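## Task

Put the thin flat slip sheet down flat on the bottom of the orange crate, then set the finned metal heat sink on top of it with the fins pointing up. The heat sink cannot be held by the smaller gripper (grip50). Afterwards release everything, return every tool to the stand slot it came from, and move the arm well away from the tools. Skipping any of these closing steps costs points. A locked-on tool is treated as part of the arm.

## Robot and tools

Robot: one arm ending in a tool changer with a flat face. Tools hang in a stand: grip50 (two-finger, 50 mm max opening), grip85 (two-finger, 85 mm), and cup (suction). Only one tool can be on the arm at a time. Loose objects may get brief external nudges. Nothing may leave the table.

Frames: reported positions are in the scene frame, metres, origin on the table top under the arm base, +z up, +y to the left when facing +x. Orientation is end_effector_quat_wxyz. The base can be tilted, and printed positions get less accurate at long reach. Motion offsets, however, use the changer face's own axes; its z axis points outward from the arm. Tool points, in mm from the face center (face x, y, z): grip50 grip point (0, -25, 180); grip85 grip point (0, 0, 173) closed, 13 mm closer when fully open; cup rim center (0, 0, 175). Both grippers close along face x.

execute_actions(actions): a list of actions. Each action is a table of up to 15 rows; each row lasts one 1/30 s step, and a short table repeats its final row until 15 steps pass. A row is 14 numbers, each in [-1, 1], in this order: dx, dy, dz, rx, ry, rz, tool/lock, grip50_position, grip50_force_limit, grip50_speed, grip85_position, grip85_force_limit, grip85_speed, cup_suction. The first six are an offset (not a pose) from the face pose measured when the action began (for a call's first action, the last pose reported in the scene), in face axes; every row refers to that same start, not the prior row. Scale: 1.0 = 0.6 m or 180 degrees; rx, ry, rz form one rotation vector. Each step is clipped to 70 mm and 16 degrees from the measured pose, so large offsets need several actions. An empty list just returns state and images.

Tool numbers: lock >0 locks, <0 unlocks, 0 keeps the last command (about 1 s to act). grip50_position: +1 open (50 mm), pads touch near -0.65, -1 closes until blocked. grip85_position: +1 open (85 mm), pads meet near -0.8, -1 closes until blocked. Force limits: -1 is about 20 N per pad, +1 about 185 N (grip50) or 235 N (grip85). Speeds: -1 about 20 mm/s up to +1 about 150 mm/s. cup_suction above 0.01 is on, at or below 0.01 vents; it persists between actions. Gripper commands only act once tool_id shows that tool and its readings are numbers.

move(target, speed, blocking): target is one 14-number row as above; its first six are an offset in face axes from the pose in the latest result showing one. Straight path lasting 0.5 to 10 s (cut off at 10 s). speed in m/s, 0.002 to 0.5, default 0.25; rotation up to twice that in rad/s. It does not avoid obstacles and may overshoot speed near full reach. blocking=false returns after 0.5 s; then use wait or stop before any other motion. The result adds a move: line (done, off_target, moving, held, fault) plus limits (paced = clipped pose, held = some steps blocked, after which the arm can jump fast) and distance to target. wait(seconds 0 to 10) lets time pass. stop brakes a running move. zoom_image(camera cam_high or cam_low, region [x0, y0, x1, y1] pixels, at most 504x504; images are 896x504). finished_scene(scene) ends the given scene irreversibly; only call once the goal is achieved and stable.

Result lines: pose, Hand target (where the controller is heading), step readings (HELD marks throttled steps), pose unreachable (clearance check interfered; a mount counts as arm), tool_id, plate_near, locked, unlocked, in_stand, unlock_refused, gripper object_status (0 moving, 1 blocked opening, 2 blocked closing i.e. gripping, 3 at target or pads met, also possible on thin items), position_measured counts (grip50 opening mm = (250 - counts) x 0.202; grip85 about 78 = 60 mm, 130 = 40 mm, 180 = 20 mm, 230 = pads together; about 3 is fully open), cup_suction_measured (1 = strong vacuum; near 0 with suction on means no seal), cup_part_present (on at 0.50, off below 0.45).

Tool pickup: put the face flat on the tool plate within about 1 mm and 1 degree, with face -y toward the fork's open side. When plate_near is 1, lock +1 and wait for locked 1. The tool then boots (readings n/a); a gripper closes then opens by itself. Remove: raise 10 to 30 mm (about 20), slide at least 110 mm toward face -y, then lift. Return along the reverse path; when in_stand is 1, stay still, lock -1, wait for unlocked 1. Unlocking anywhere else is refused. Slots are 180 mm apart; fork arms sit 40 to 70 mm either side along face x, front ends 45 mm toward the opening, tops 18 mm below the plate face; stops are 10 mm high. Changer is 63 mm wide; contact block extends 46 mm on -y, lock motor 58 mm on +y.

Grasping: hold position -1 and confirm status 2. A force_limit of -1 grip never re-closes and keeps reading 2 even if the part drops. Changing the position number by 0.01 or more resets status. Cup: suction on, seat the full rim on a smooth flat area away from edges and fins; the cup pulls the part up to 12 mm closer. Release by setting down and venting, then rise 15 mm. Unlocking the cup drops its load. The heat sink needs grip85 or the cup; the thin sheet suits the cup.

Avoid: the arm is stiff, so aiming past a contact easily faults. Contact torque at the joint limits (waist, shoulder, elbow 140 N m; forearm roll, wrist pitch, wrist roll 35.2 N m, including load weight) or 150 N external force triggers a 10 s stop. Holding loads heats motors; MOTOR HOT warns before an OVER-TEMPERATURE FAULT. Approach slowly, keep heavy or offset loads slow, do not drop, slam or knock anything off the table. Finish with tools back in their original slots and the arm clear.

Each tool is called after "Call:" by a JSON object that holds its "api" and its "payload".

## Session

Call:
{"api": "execute_actions", "payload": {"actions": []}}

Scene clock: 0.00 s.
end_effector_position=(+0.5065, +0.0115, +0.4834) locked=0 unlocked=1 plate_near=0 in_stand=0 unlock_refused=0 tool_id=none grip50_position_measured=n/a grip50_object_status=n/a grip85_position_measured=n/a grip85_object_status=n/a cup_suction_measured=n/a cup_part_present=n/a end_effector_quat_wxyz=(-0.004, +0.699, +0.715, -0.005)
Joint positions: [ 0.266  0.131  0.192  0.001 -1.629 -0.261]
Joint velocities: [-0.002 -0.     0.     0.001  0.     0.001]
Hand target: +0.506, +0.011, +0.483; -0.004, +0.699, +0.715, -0.005

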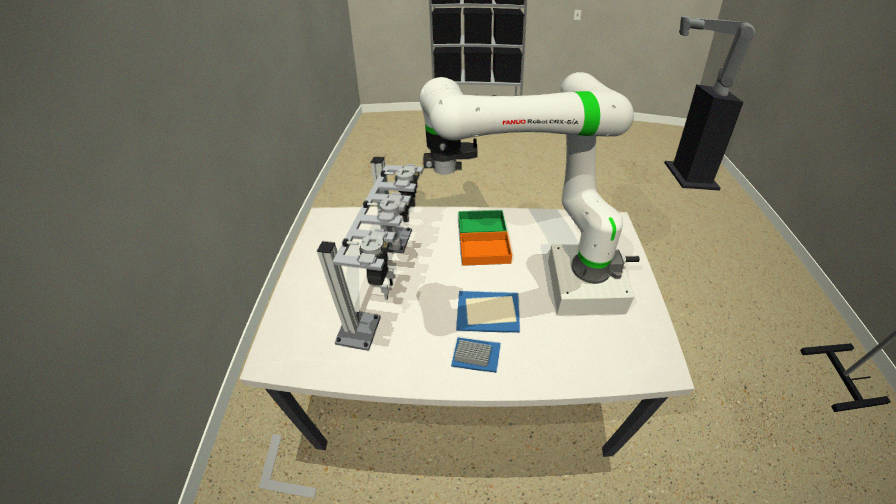

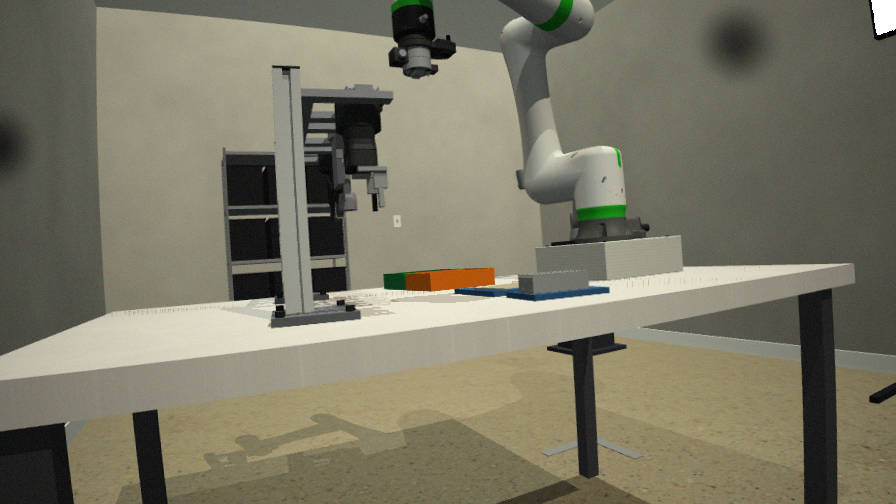

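Call:
{"api": "zoom_image", "payload": {"camera": "cam_high", "region": [310,150,450,310]}}

Call:
{"api": "zoom_image", "payload": {"camera": "cam_high", "region": [360,185,420,225]}}

Call:
{"api": "zoom_image", "payload": {"camera": "cam_high", "region": [375,155,435,195]}}

Call:
{"api": "zoom_image", "payload": {"camera": "cam_high", "region": [340,220,400,270]}}

Region (310, 150, 450, 310) of cam_high's 896x504 image, scaled by 3.150, with more detail than that image has; it fills the left 441 columns of this view, and the rest is white.

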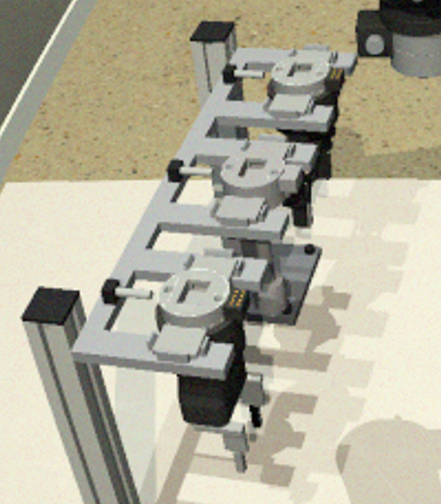

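Region (360, 185, 420, 225) of cam_high's 896x504 image, scaled by 8.400, with more detail than that image has.

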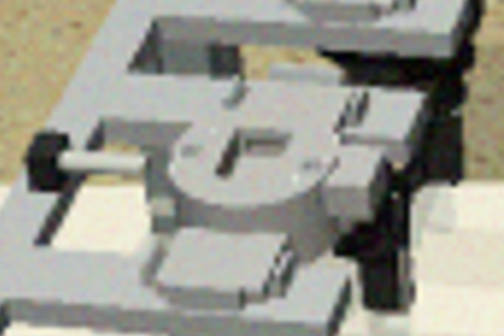

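Region (375, 155, 435, 195) of cam_high's 896x504 image, scaled by 8.400, with more detail than that image has.

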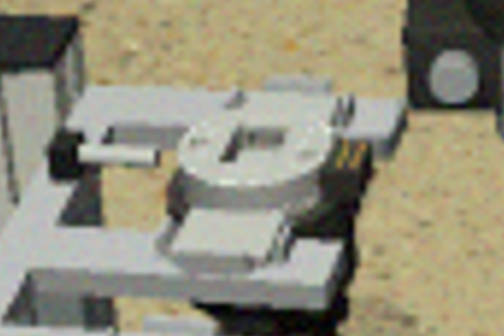

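Region (340, 220, 400, 270) of cam_high's 896x504 image, scaled by 8.400, with more detail than that image has.

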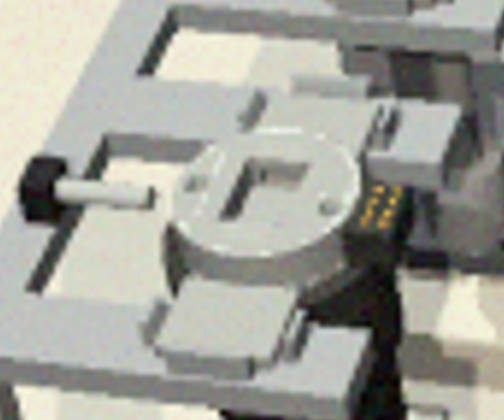

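Call:
{"api": "zoom_image", "payload": {"camera": "cam_high", "region": [310,235,400,360]}}

Call:
{"api": "zoom_image", "payload": {"camera": "cam_low", "region": [260,50,470,230]}}

Region (310, 235, 400, 360) of cam_high's 896x504 image, scaled by 4.032, with more detail than that image has; it fills the left 363 columns of this view, and the rest is white.

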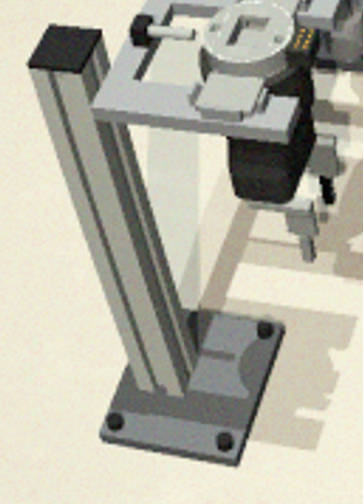

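Region (260, 50, 470, 230) of cam_low's 896x504 image, scaled by 2.400, with more detail than that image has; it fills the top 432 rows of this view, and the rest is white.

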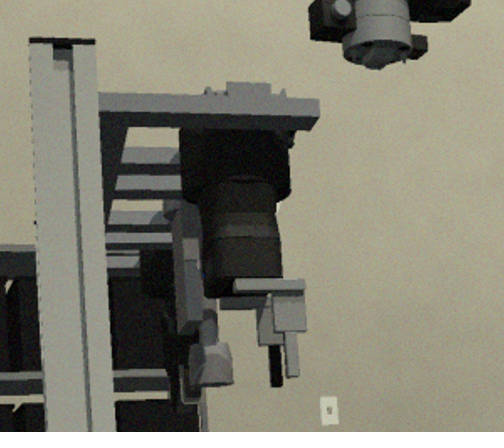

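Call:
{"api": "zoom_image", "payload": {"camera": "cam_high", "region": [415,140,475,185]}}

Call:
{"api": "zoom_image", "payload": {"camera": "cam_high", "region": [390,160,426,187]}}

Call:
{"api": "zoom_image", "payload": {"camera": "cam_high", "region": [374,190,414,220]}}

Call:
{"api": "zoom_image", "payload": {"camera": "cam_high", "region": [354,230,394,272]}}

Region (415, 140, 475, 185) of cam_high's 896x504 image, scaled by 8.400, with more detail than that image has; it fills the top 378 rows of this view, and the rest is white.

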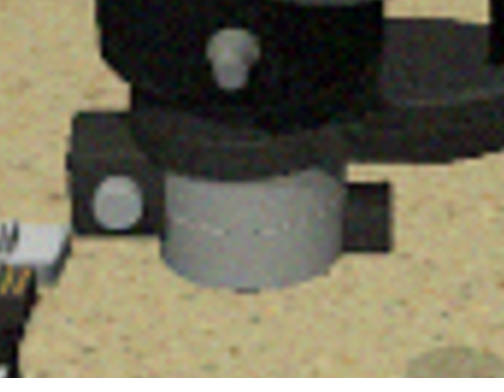

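Region (390, 160, 426, 187) of cam_high's 896x504 image, scaled by 14.000, with more detail than that image has; it fills the top 378 rows of this view, and the rest is white.

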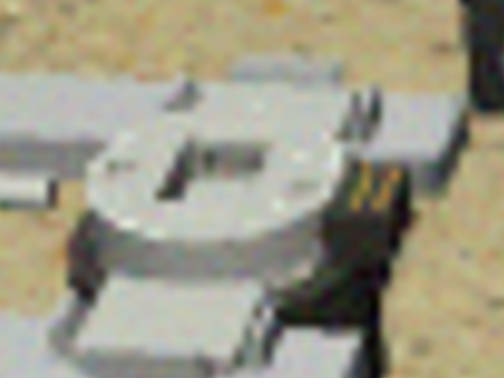

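Region (374, 190, 414, 220) of cam_high's 896x504 image, scaled by 12.600, with more detail than that image has; it fills the top 378 rows of this view, and the rest is white.

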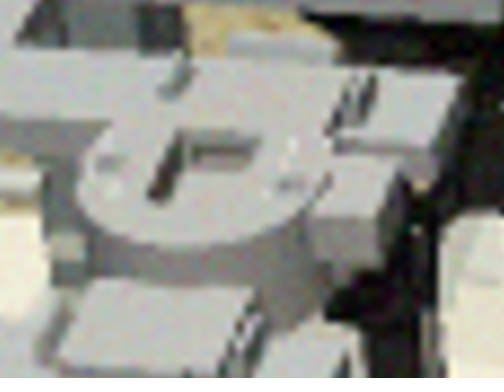

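Region (354, 230, 394, 272) of cam_high's 896x504 image, scaled by 12.000, with more detail than that image has; it fills the left 480 columns of this view, and the rest is white.

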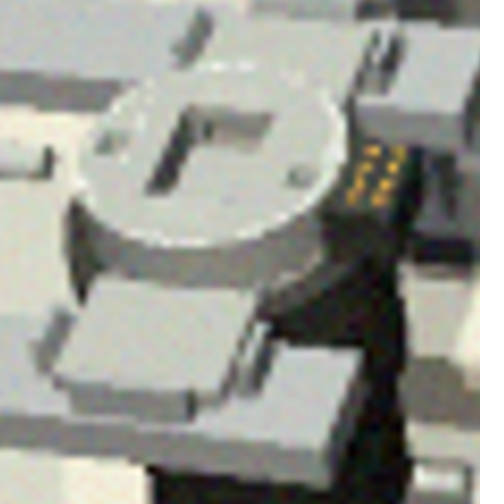

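Call:
{"api": "move", "payload": {"target": [0.0168,0.2794,0.1488,-0.004,0.0007,0.0494,0,1,0,0,1,0,0,0], "speed": 0.25}}

Call:
{"api": "zoom_image", "payload": {"camera": "cam_high", "region": [364,175,414,220]}}

Call:
{"api": "zoom_image", "payload": {"camera": "cam_low", "region": [280,40,420,160]}}

Scene clock: 33.77 s.
end_effector_position=(+0.6725, +0.0249, +0.3917) locked=0 unlocked=1 plate_near=0 in_stand=0 unlock_refused=0 tool_id=none grip50_position_measured=n/a grip50_object_status=n/a grip85_position_measured=n/a grip85_object_status=n/a cup_suction_measured=n/a cup_part_present=n/a end_effector_quat_wxyz=(+0.000, +0.752, +0.659, -0.000)
Joint positions: [ 0.215  0.572  0.569  0.002 -1.552 -0.365]
Joint velocities: [-0.     0.002  0.002  0.001 -0.001 -0.   ]
Hand target: +0.673, +0.025, +0.392; +0.000, +0.752, +0.659, -0.000
Off the commanded pose: 0.001 m, 0 deg.
move: done

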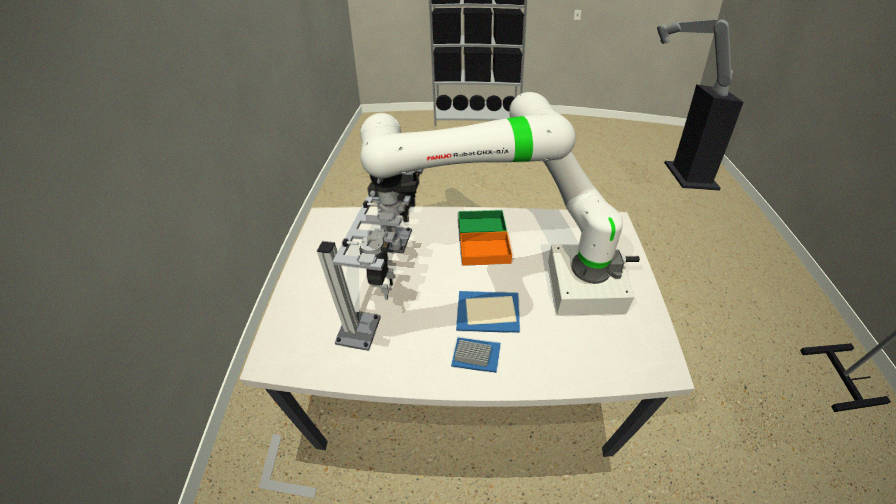

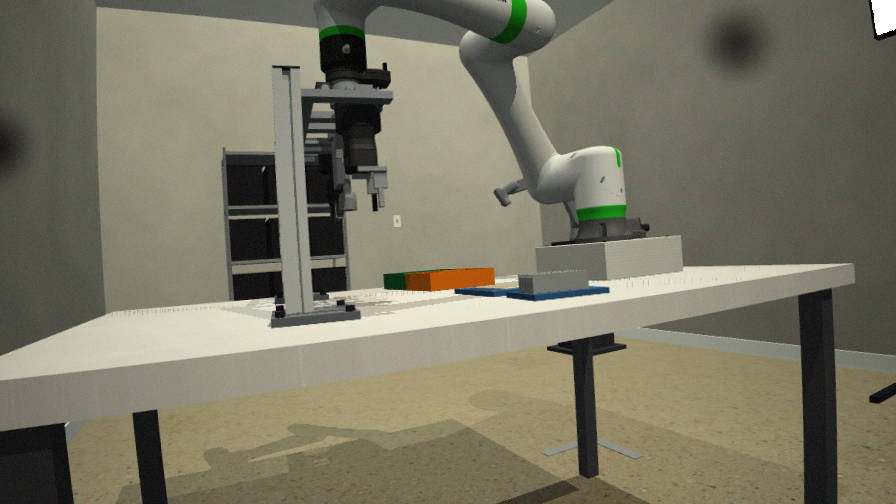

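Region (364, 175, 414, 220) of cam_high's 896x504 image, scaled by 10.080, with more detail than that image has; it fills the top 454 rows of this view, and the rest is white.

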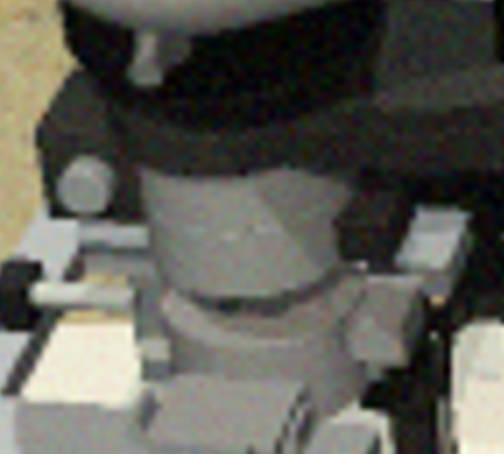

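Region (280, 40, 420, 160) of cam_low's 896x504 image, scaled by 3.600, with more detail than that image has; it fills the top 432 rows of this view, and the rest is white.

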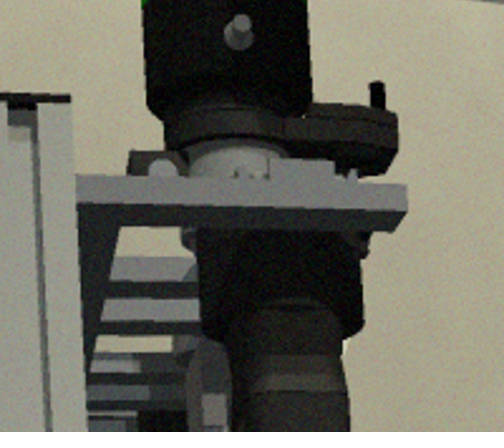

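Call:
{"api": "execute_actions", "payload": {"actions": [[[0,0,0.002,0,0,0,0,1,0,0,1,0,0,0],[0,0,0.004,0,0,0,0,1,0,0,1,0,0,0],[0,0,0.006,0,0,0,0,1,0,0,1,0,0,0],[0,0,0.0075,0,0,0,0,1,0,0,1,0,0,0],[0,0,0.0085,0,0,0,0,1,0,0,1,0,0,0],[0,0,0.0092,0,0,0,0,1,0,0,1,0,0,0]]]}}

Scene clock: 43.23 s.
end_effector_position=(+0.6725, +0.0249, +0.3862) locked=0 unlocked=1 plate_near=0 in_stand=0 unlock_refused=0 tool_id=none grip50_position_measured=n/a grip50_object_status=n/a grip85_position_measured=n/a grip85_object_status=n/a cup_suction_measured=n/a cup_part_present=n/a end_effector_quat_wxyz=(+0.000, +0.752, +0.659, -0.000)
Joint positions: [ 0.215  0.572  0.557  0.002 -1.539 -0.365]
Joint velocities: [-0.    -0.    -0.001  0.    -0.     0.001]
Hand target: +0.672, +0.025, +0.386; +0.000, +0.752, +0.659, -0.000
Off the commanded pose: 0.000 m, 0 deg.
Step readings (end_effector_position):
0: (+0.6725, +0.0249, +0.3916)
1: (+0.6725, +0.0249, +0.3916)
2: (+0.6724, +0.0249, +0.3914)
4: (+0.6724, +0.0249, +0.3897)
8: (+0.6725, +0.0249, +0.3867)
15: end_effector_position above

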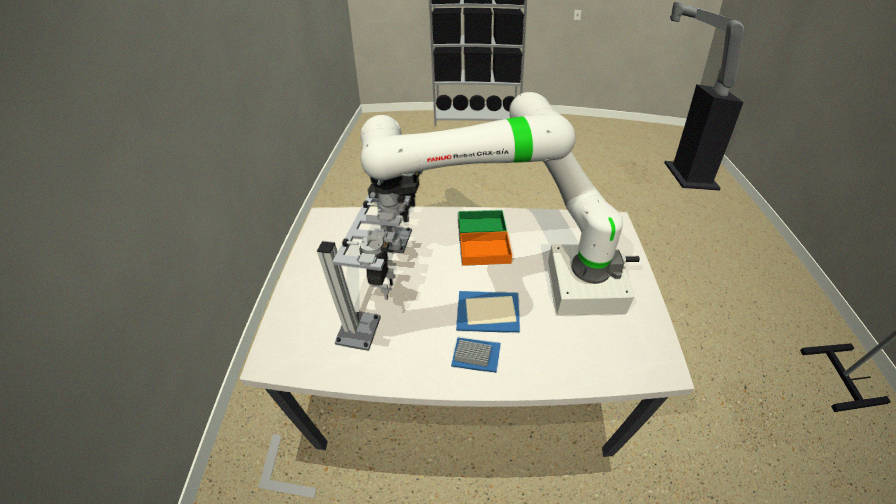

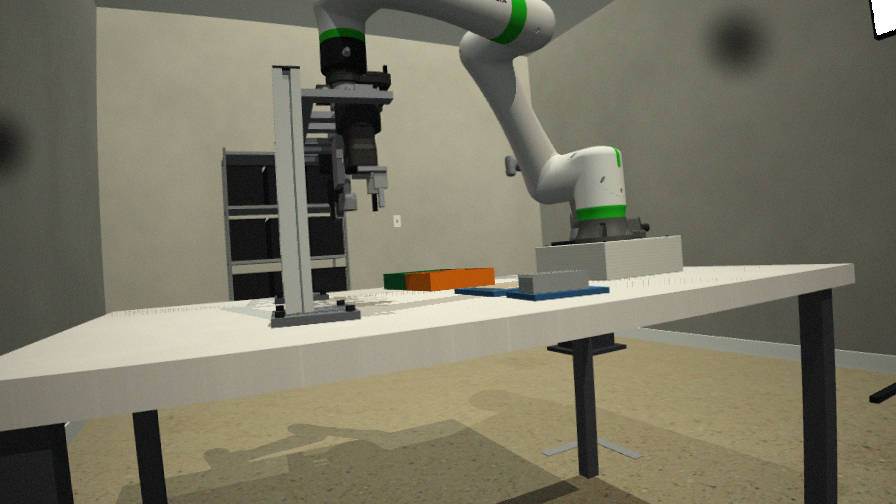

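Call:
{"api": "execute_actions", "payload": {"actions": [[[0,0,0.0012,0,0,0,0,1,0,0,1,0,0,0],[0,0,0.0025,0,0,0,0,1,0,0,1,0,0,0]]]}}

Scene clock: 44.37 s.
end_effector_position=(+0.6725, +0.0249, +0.3847) locked=0 unlocked=1 plate_near=0 in_stand=0 unlock_refused=0 tool_id=none grip50_position_measured=n/a grip50_object_status=n/a grip85_position_measured=n/a grip85_object_status=n/a cup_suction_measured=n/a cup_part_present=n/a end_effector_quat_wxyz=(+0.000, +0.752, +0.659, -0.000)
Joint positions: [ 0.215  0.573  0.553  0.002 -1.536 -0.365]
Joint velocities: [ 0.001 -0.     0.    -0.    -0.     0.   ]
Hand target: +0.672, +0.025, +0.385; +0.000, +0.752, +0.659, -0.000
Off the commanded pose: 0.000 m, 0 deg.
Step readings (end_effector_position):
0: (+0.6725, +0.0249, +0.3862)
1: (+0.6725, +0.0249, +0.3861)
2: (+0.6725, +0.0249, +0.3859)
4: (+0.6725, +0.0249, +0.3851)
8: (+0.6725, +0.0249, +0.3847)
15: end_effector_position above

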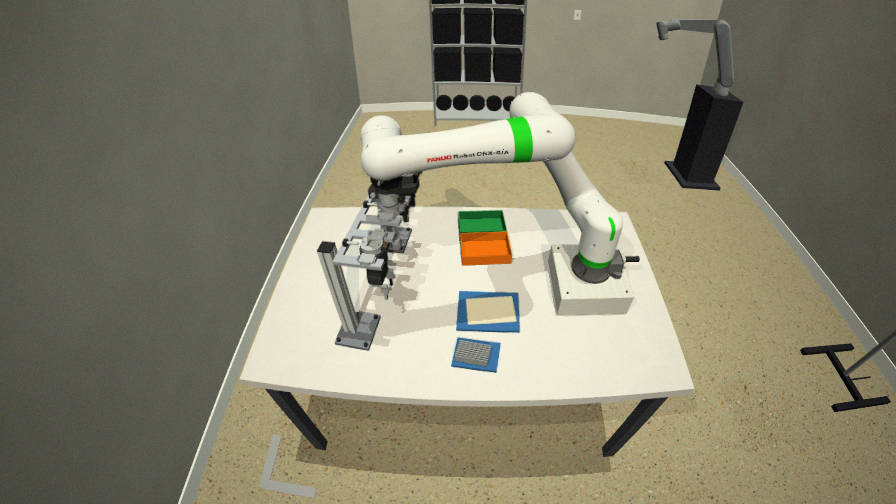

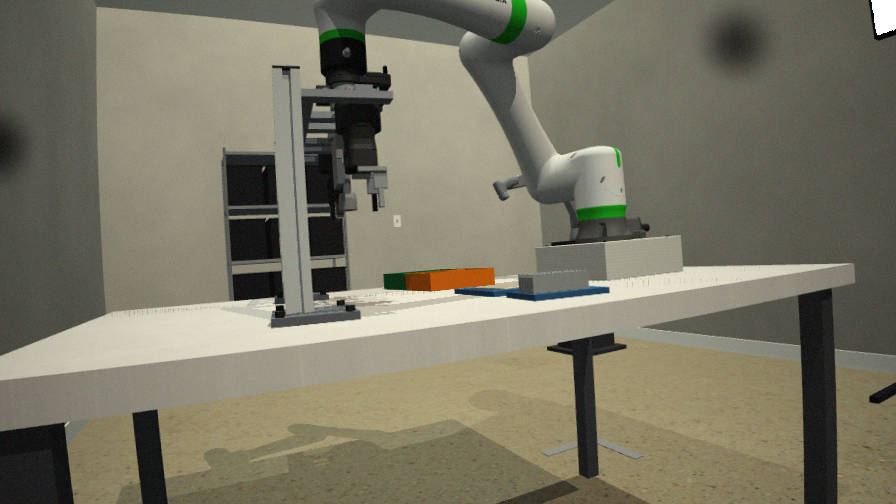

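Call:
{"api": "execute_actions", "payload": {"actions": [[[0,0,0.001,0,0,0,0,1,0,0,1,0,0,0],[0,0,0.002,0,0,0,0,1,0,0,1,0,0,0],[0,0,0.003,0,0,0,0,1,0,0,1,0,0,0]]]}}

Scene clock: 47.37 s.
end_effector_position=(+0.6725, +0.0249, +0.3829) locked=0 unlocked=1 plate_near=0 in_stand=0 unlock_refused=0 tool_id=none grip50_position_measured=n/a grip50_object_status=n/a grip85_position_measured=n/a grip85_object_status=n/a cup_suction_measured=n/a cup_part_present=n/a end_effector_quat_wxyz=(+0.000, +0.752, +0.659, -0.000)
Joint positions: [ 0.215  0.573  0.55   0.002 -1.532 -0.365]
Joint velocities: [-0.001  0.    -0.001 -0.002  0.    -0.   ]
Hand target: +0.672, +0.025, +0.383; +0.000, +0.752, +0.659, -0.000
Off the commanded pose: 0.000 m, 0 deg.
Step readings (end_effector_position):
0: (+0.6725, +0.0249, +0.3847)
1: (+0.6725, +0.0249, +0.3847)
2: (+0.6725, +0.0249, +0.3844)
4: (+0.6725, +0.0249, +0.3836)
8: (+0.6725, +0.0249, +0.3829)
15: end_effector_position above

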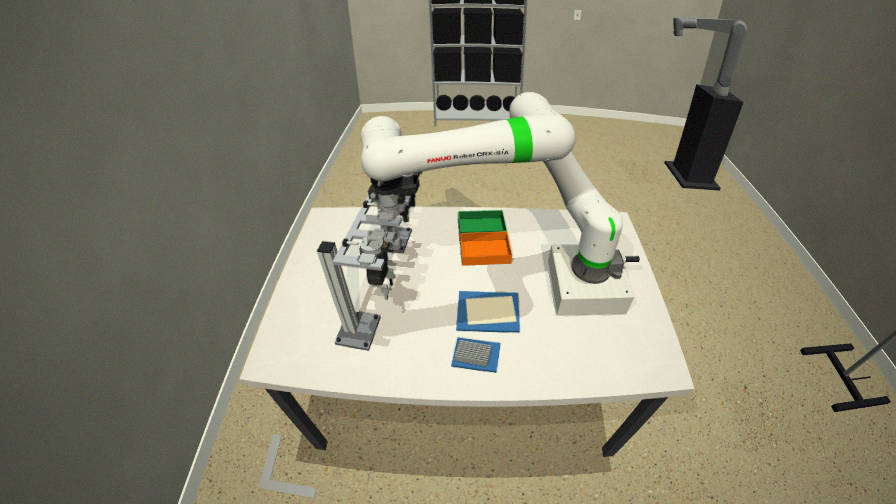

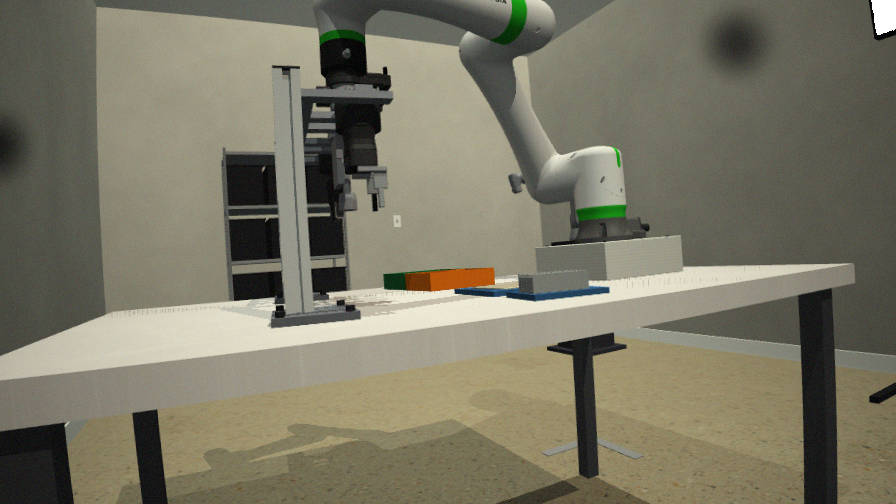

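Call:
{"api": "execute_actions", "payload": {"actions": [[[0,0,0.0012,0,0,0,0,1,0,0,1,0,0,0],[0,0,0.0025,0,0,0,0,1,0,0,1,0,0,0]]]}}

Call:
{"api": "zoom_image", "payload": {"camera": "cam_high", "region": [370,185,410,220]}}

Scene clock: 48.53 s.
end_effector_position=(+0.6725, +0.0249, +0.3814) locked=0 unlocked=1 plate_near=0 in_stand=0 unlock_refused=0 tool_id=none grip50_position_measured=n/a grip50_object_status=n/a grip85_position_measured=n/a grip85_object_status=n/a cup_suction_measured=n/a cup_part_present=n/a end_effector_quat_wxyz=(+0.000, +0.752, +0.659, -0.000)
Joint positions: [ 0.215  0.573  0.546  0.002 -1.529 -0.365]
Joint velocities: [ 0.     0.    -0.    -0.    -0.001 -0.   ]
Hand target: +0.672, +0.025, +0.381; +0.000, +0.752, +0.659, -0.000
Off the commanded pose: 0.000 m, 0 deg.
Step readings (end_effector_position):
0: (+0.6725, +0.0249, +0.3829)
1: (+0.6725, +0.0249, +0.3828)
2: (+0.6725, +0.0249, +0.3826)
4: (+0.6725, +0.0249, +0.3818)
8: (+0.6725, +0.0249, +0.3814)
15: end_effector_position above

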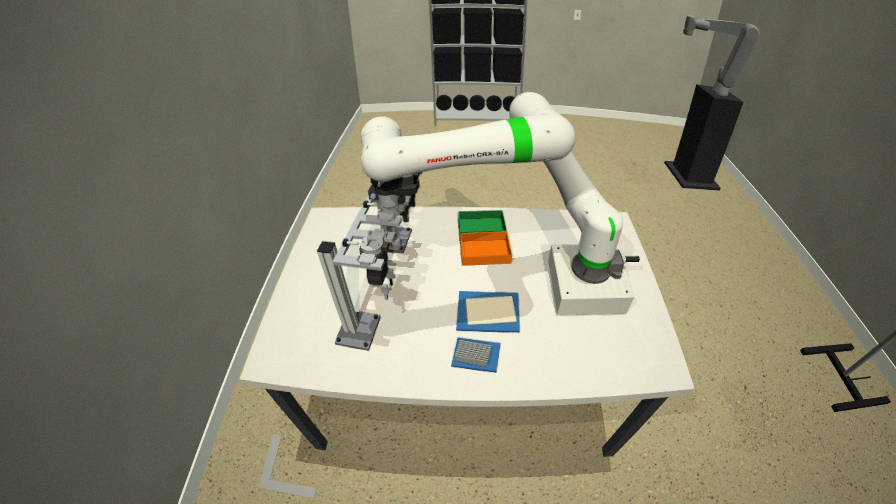

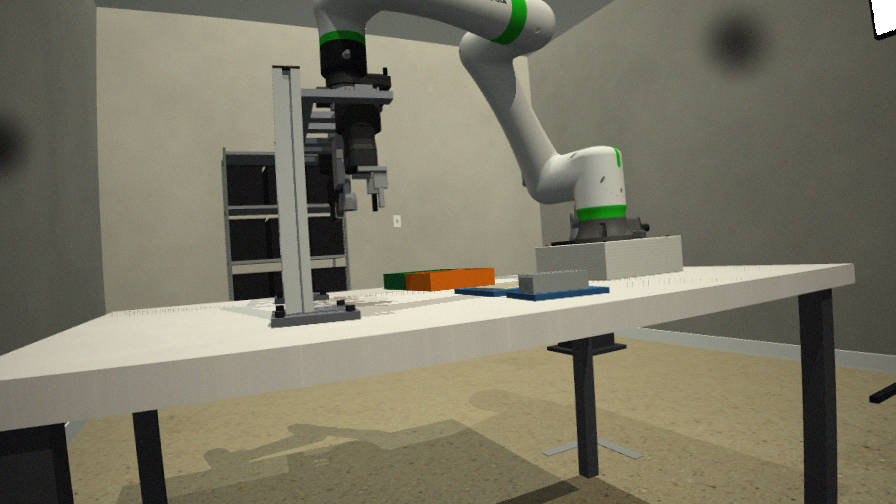

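Region (370, 185, 410, 220) of cam_high's 896x504 image, scaled by 12.600, with more detail than that image has; it fills the top 441 rows of this view, and the rest is white.

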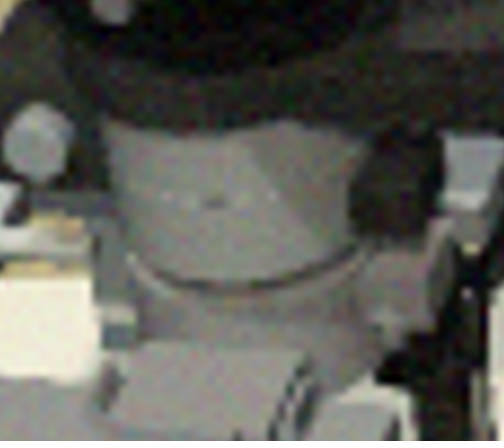

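Call:
{"api": "execute_actions", "payload": {"actions": [[[0,0,0.0012,0,0,0,0,1,0,0,1,0,0,0],[0,0,0.0025,0,0,0,0,1,0,0,1,0,0,0]]]}}

Scene clock: 49.57 s.
end_effector_position=(+0.6725, +0.0249, +0.3799) locked=0 unlocked=1 plate_near=0 in_stand=0 unlock_refused=0 tool_id=none grip50_position_measured=n/a grip50_object_status=n/a grip85_position_measured=n/a grip85_object_status=n/a cup_suction_measured=n/a cup_part_present=n/a end_effector_quat_wxyz=(+0.000, +0.752, +0.659, -0.000)
Joint positions: [ 0.215  0.573  0.543  0.002 -1.525 -0.365]
Joint velocities: [ 0.002 -0.    -0.    -0.001 -0.    -0.001]
Hand target: +0.672, +0.025, +0.380; +0.000, +0.752, +0.659, -0.000
Off the commanded pose: 0.000 m, 0 deg.
Step readings (end_effector_position):
0: (+0.6725, +0.0249, +0.3814)
1: (+0.6725, +0.0249, +0.3813)
2: (+0.6725, +0.0249, +0.3811)
4: (+0.6725, +0.0249, +0.3802)
8: (+0.6725, +0.0249, +0.3799)
15: end_effector_position above

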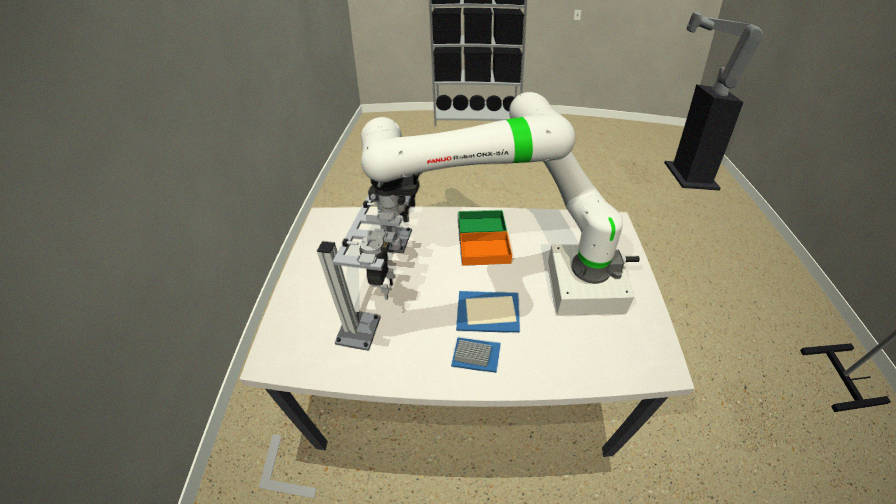

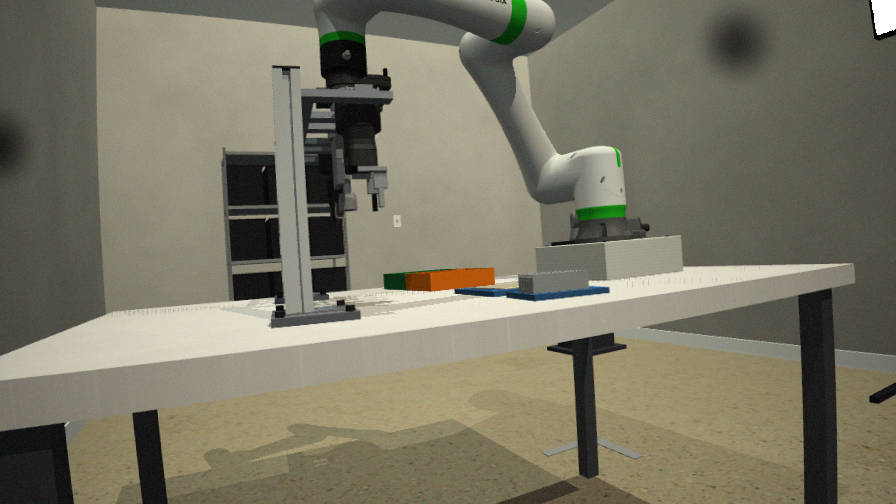

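Call:
{"api": "execute_actions", "payload": {"actions": [[[0,0,0.0012,0,0,0,0,1,0,0,1,0,0,0],[0,0,0.0025,0,0,0,0,1,0,0,1,0,0,0]]]}}

Scene clock: 50.80 s.
end_effector_position=(+0.6725, +0.0249, +0.3784) locked=0 unlocked=1 plate_near=0 in_stand=0 unlock_refused=0 tool_id=none grip50_position_measured=n/a grip50_object_status=n/a grip85_position_measured=n/a grip85_object_status=n/a cup_suction_measured=n/a cup_part_present=n/a end_effector_quat_wxyz=(+0.000, +0.752, +0.659, -0.000)
Joint positions: [ 0.215  0.573  0.54   0.002 -1.522 -0.365]
Joint velocities: [-0.  0. -0. -0.  0.  0.]
Hand target: +0.672, +0.025, +0.378; +0.000, +0.752, +0.659, -0.000
Off the commanded pose: 0.000 m, 0 deg.
Step readings (end_effector_position):
0: (+0.6725, +0.0249, +0.3799)
1: (+0.6725, +0.0249, +0.3798)
2: (+0.6725, +0.0249, +0.3796)
4: (+0.6725, +0.0249, +0.3788)
8: (+0.6725, +0.0249, +0.3784)
15: end_effector_position above

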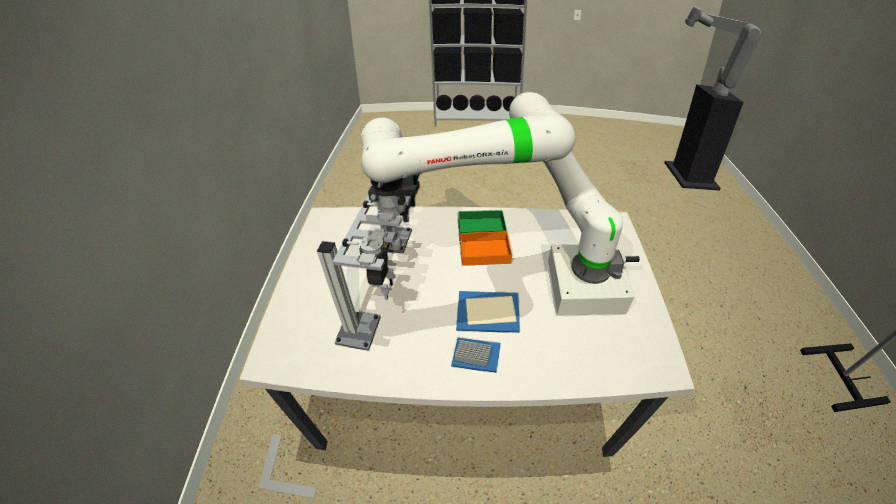

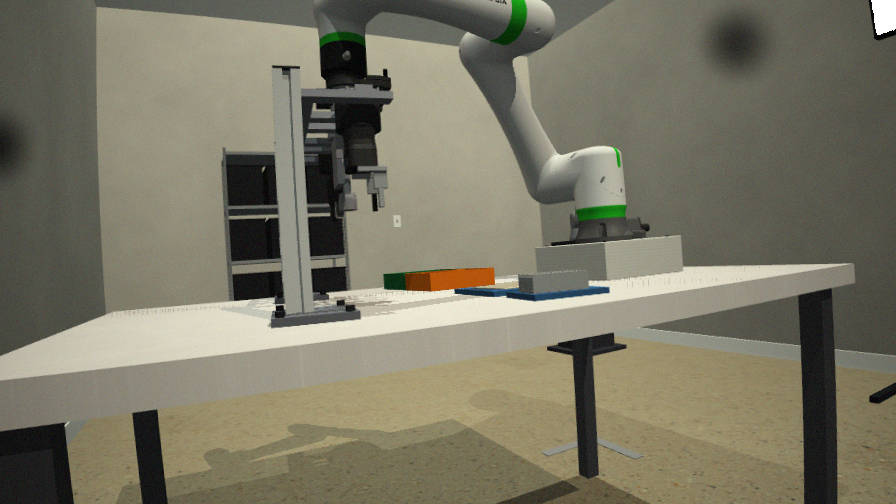

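Call:
{"api": "zoom_image", "payload": {"camera": "cam_low", "region": [290,20,410,230]}}

Region (290, 20, 410, 230) of cam_low's 896x504 image, scaled by 2.400, with more detail than that image has; it fills the left 288 columns of this view, and the rest is white.

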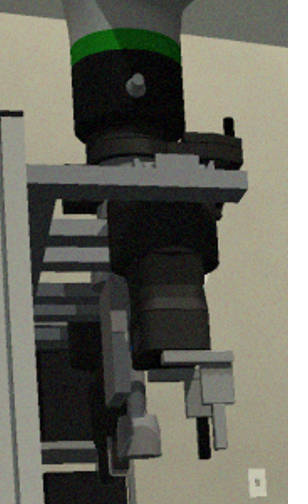

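Call:
{"api": "execute_actions", "payload": {"actions": [[[0,0,-0.003,0,0,0,0,1,0,0,1,0,0,0],[0,0,-0.007,0,0,0,0,1,0,0,1,0,0,0],[0,0,-0.0105,0,0,0,0,1,0,0,1,0,0,0],[0,0,-0.0125,0,0,0,0,1,0,0,1,0,0,0],[0,0,-0.0125,0,0,0,0,1,0,0,1,0,0,0],[-0.003,0.0011,-0.0125,0,0,0,0,1,0,0,1,0,0,0],[-0.008,0.0029,-0.0125,0,0,0,0,1,0,0,1,0,0,0],[-0.014,0.0051,-0.0125,0,0,0,0,1,0,0,1,0,0,0],[-0.02,0.0072,-0.0125,0,0,0,0,1,0,0,1,0,0,0],[-0.024,0.0087,-0.0125,0,0,0,0,1,0,0,1,0,0,0],[-0.0265,0.0096,-0.0125,0,0,0,0,1,0,0,1,0,0,0]]]}}

Scene clock: 60.60 s.
end_effector_position=(+0.6759, +0.0088, +0.3859) locked=0 unlocked=1 plate_near=0 in_stand=0 unlock_refused=0 tool_id=none grip50_position_measured=n/a grip50_object_status=n/a grip85_position_measured=n/a grip85_object_status=n/a cup_suction_measured=n/a cup_part_present=n/a end_effector_quat_wxyz=(+0.000, +0.752, +0.659, -0.000)
Joint positions: [ 0.19   0.581  0.57   0.002 -1.543 -0.34 ]
Joint velocities: [-0.012  0.008  0.013 -0.004 -0.006  0.016]
Hand target: +0.676, +0.008, +0.386; +0.000, +0.752, +0.659, -0.000
Off the commanded pose: 0.000 m, 0 deg.
Step readings (end_effector_position):
0: (+0.6725, +0.0249, +0.3784)
1: (+0.6725, +0.0249, +0.3784)
2: (+0.6726, +0.0249, +0.3787)
4: (+0.6726, +0.0249, +0.3814)
8: (+0.6729, +0.0226, +0.3856)
15: end_effector_position above

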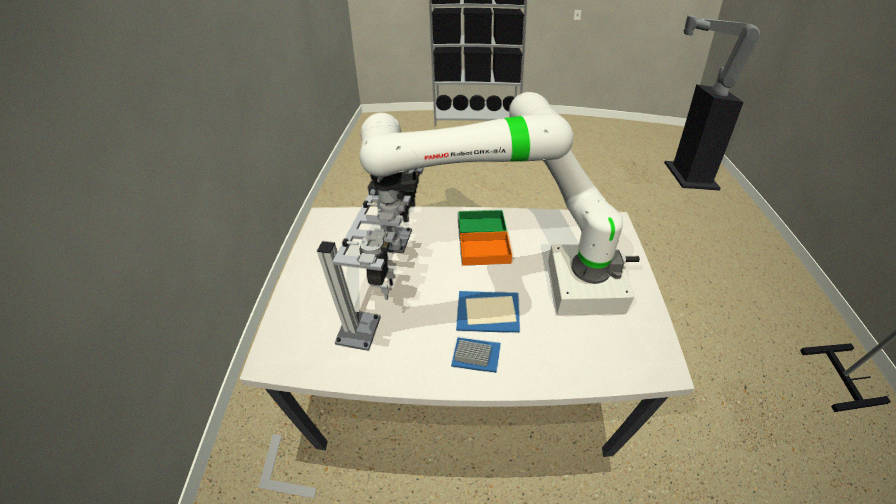

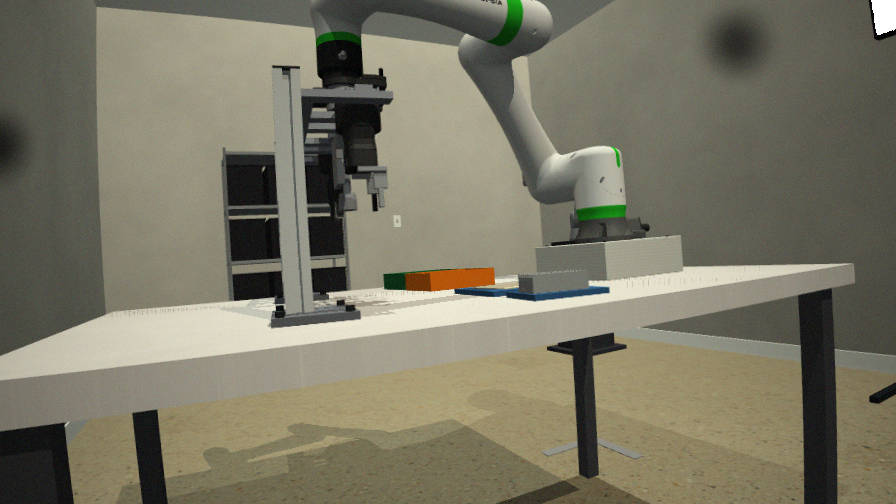

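Call:
{"api": "zoom_image", "payload": {"camera": "cam_low", "region": [290,20,410,230]}}

Call:
{"api": "zoom_image", "payload": {"camera": "cam_high", "region": [370,185,410,220]}}

Region (290, 20, 410, 230) of cam_low's 896x504 image, scaled by 2.400, with more detail than that image has; it fills the left 288 columns of this view, and the rest is white.

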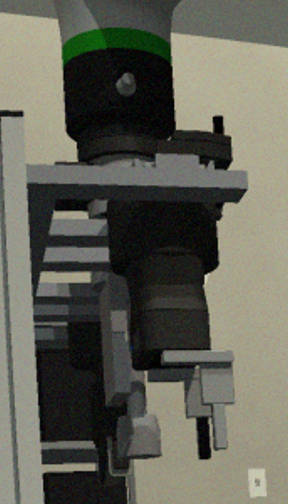

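Region (370, 185, 410, 220) of cam_high's 896x504 image, scaled by 12.600, with more detail than that image has; it fills the top 441 rows of this view, and the rest is white.

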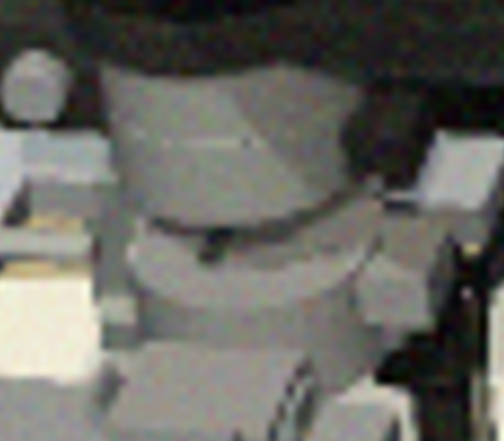

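Call:
{"api": "execute_actions", "payload": {"actions": [[[-0.0006,0.0004,0.002,0,0,0,0,1,0,0,1,0,0,0],[-0.0006,0.0004,0.005,0,0,0,0,1,0,0,1,0,0,0],[-0.0006,0.0004,0.008,0,0,0,0,1,0,0,1,0,0,0],[-0.0006,0.0004,0.011,0,0,0,0,1,0,0,1,0,0,0],[-0.0006,0.0004,0.013,0,0,0,0,1,0,0,1,0,0,0],[-0.0006,0.0004,0.0145,0,0,0,0,1,0,0,1,0,0,0],[-0.0006,0.0004,0.0155,0,0,0,0,1,0,0,1,0,0,0],[-0.0006,0.0004,0.0165,0,0,0,0,1,0,0,1,0,0,0]]]}}

Call:
{"api": "zoom_image", "payload": {"camera": "cam_high", "region": [370,185,410,220]}}

Scene clock: 65.87 s.
end_effector_position=(+0.6761, +0.0083, +0.3760) locked=0 unlocked=1 plate_near=0 in_stand=0 unlock_refused=0 tool_id=none grip50_position_measured=n/a grip50_object_status=n/a grip85_position_measured=n/a grip85_object_status=n/a cup_suction_measured=n/a cup_part_present=n/a end_effector_quat_wxyz=(+0.000, +0.752, +0.659, -0.000)
Joint positions: [ 0.189  0.583  0.549  0.002 -1.521 -0.339]
Joint velocities: [ 0.    -0.    -0.002  0.     0.001  0.   ]
Hand target: +0.676, +0.008, +0.376; +0.000, +0.752, +0.659, -0.000
Off the commanded pose: 0.000 m, 0 deg.
Step readings (end_effector_position):
0: (+0.6761, +0.0083, +0.3859)
1: (+0.6761, +0.0083, +0.3859)
2: (+0.6760, +0.0083, +0.3857)
4: (+0.6760, +0.0083, +0.3835)
8: (+0.6761, +0.0084, +0.3779)
15: end_effector_position above

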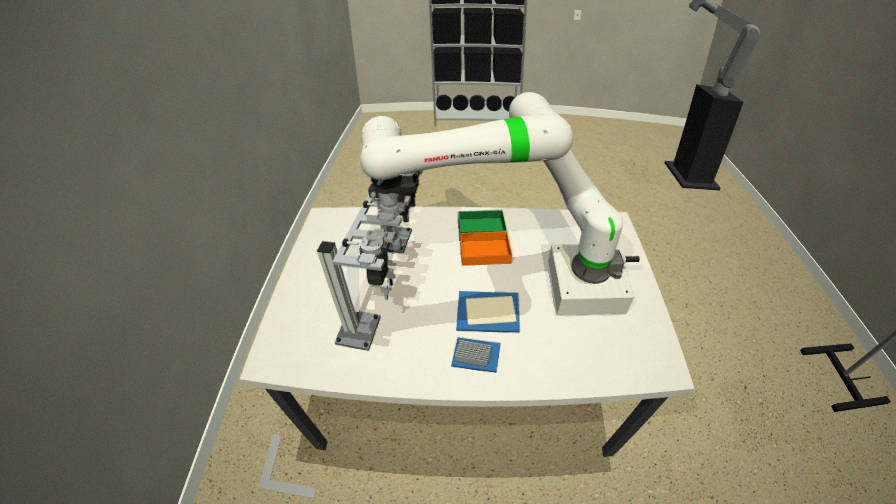

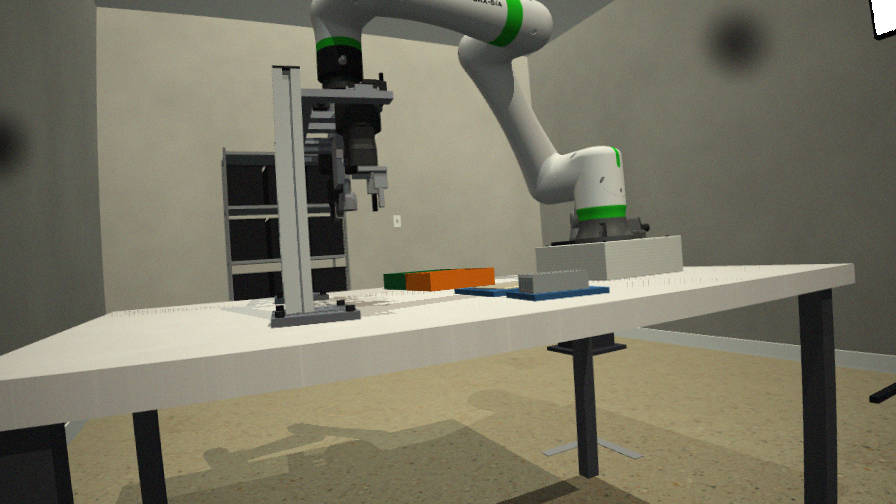

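Region (370, 185, 410, 220) of cam_high's 896x504 image, scaled by 12.600, with more detail than that image has; it fills the top 441 rows of this view, and the rest is white.

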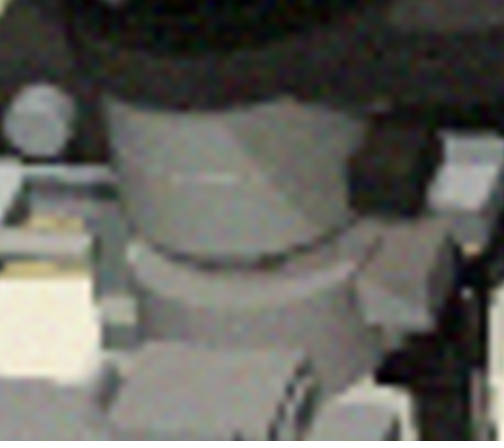

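Call:
{"api": "execute_actions", "payload": {"actions": [[[0,0,0.0012,0,0,0,0,1,0,0,1,0,0,0],[0,0,0.0024,0,0,0,0,1,0,0,1,0,0,0],[0,0,0.0035,0,0,0,0,1,0,0,1,0,0,0]]]}}

Scene clock: 70.40 s.
end_effector_position=(+0.6761, +0.0084, +0.3740) locked=0 unlocked=1 plate_near=0 in_stand=0 unlock_refused=0 tool_id=none grip50_position_measured=n/a grip50_object_status=n/a grip85_position_measured=n/a grip85_object_status=n/a cup_suction_measured=n/a cup_part_present=n/a end_effector_quat_wxyz=(+0.000, +0.752, +0.659, -0.000)
Joint positions: [ 0.189  0.583  0.545  0.002 -1.517 -0.339]
Joint velocities: [-0.001 -0.    -0.    -0.002 -0.001  0.   ]
Hand target: +0.676, +0.008, +0.374; +0.000, +0.752, +0.659, -0.000
Off the commanded pose: 0.000 m, 0 deg.
Step readings (end_effector_position):
0: (+0.6761, +0.0084, +0.3760)
1: (+0.6761, +0.0084, +0.3760)
2: (+0.6761, +0.0084, +0.3757)
4: (+0.6761, +0.0084, +0.3748)
8: (+0.6761, +0.0084, +0.3741)
15: end_effector_position above

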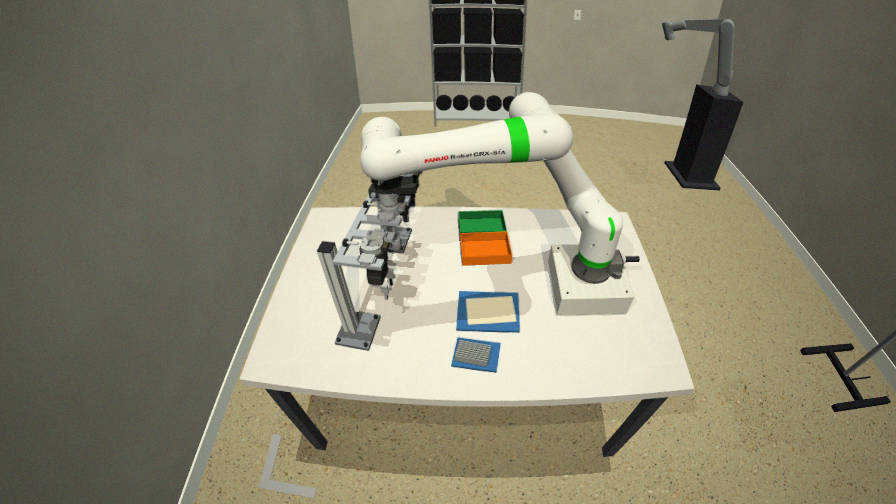

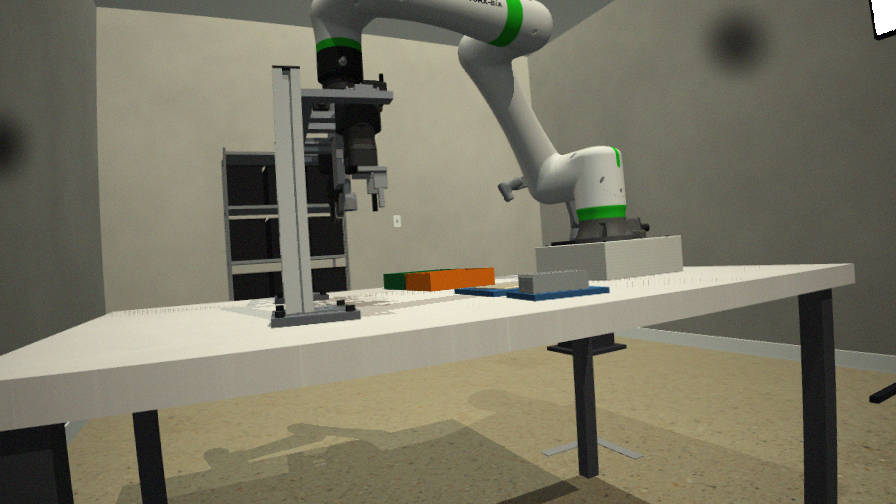

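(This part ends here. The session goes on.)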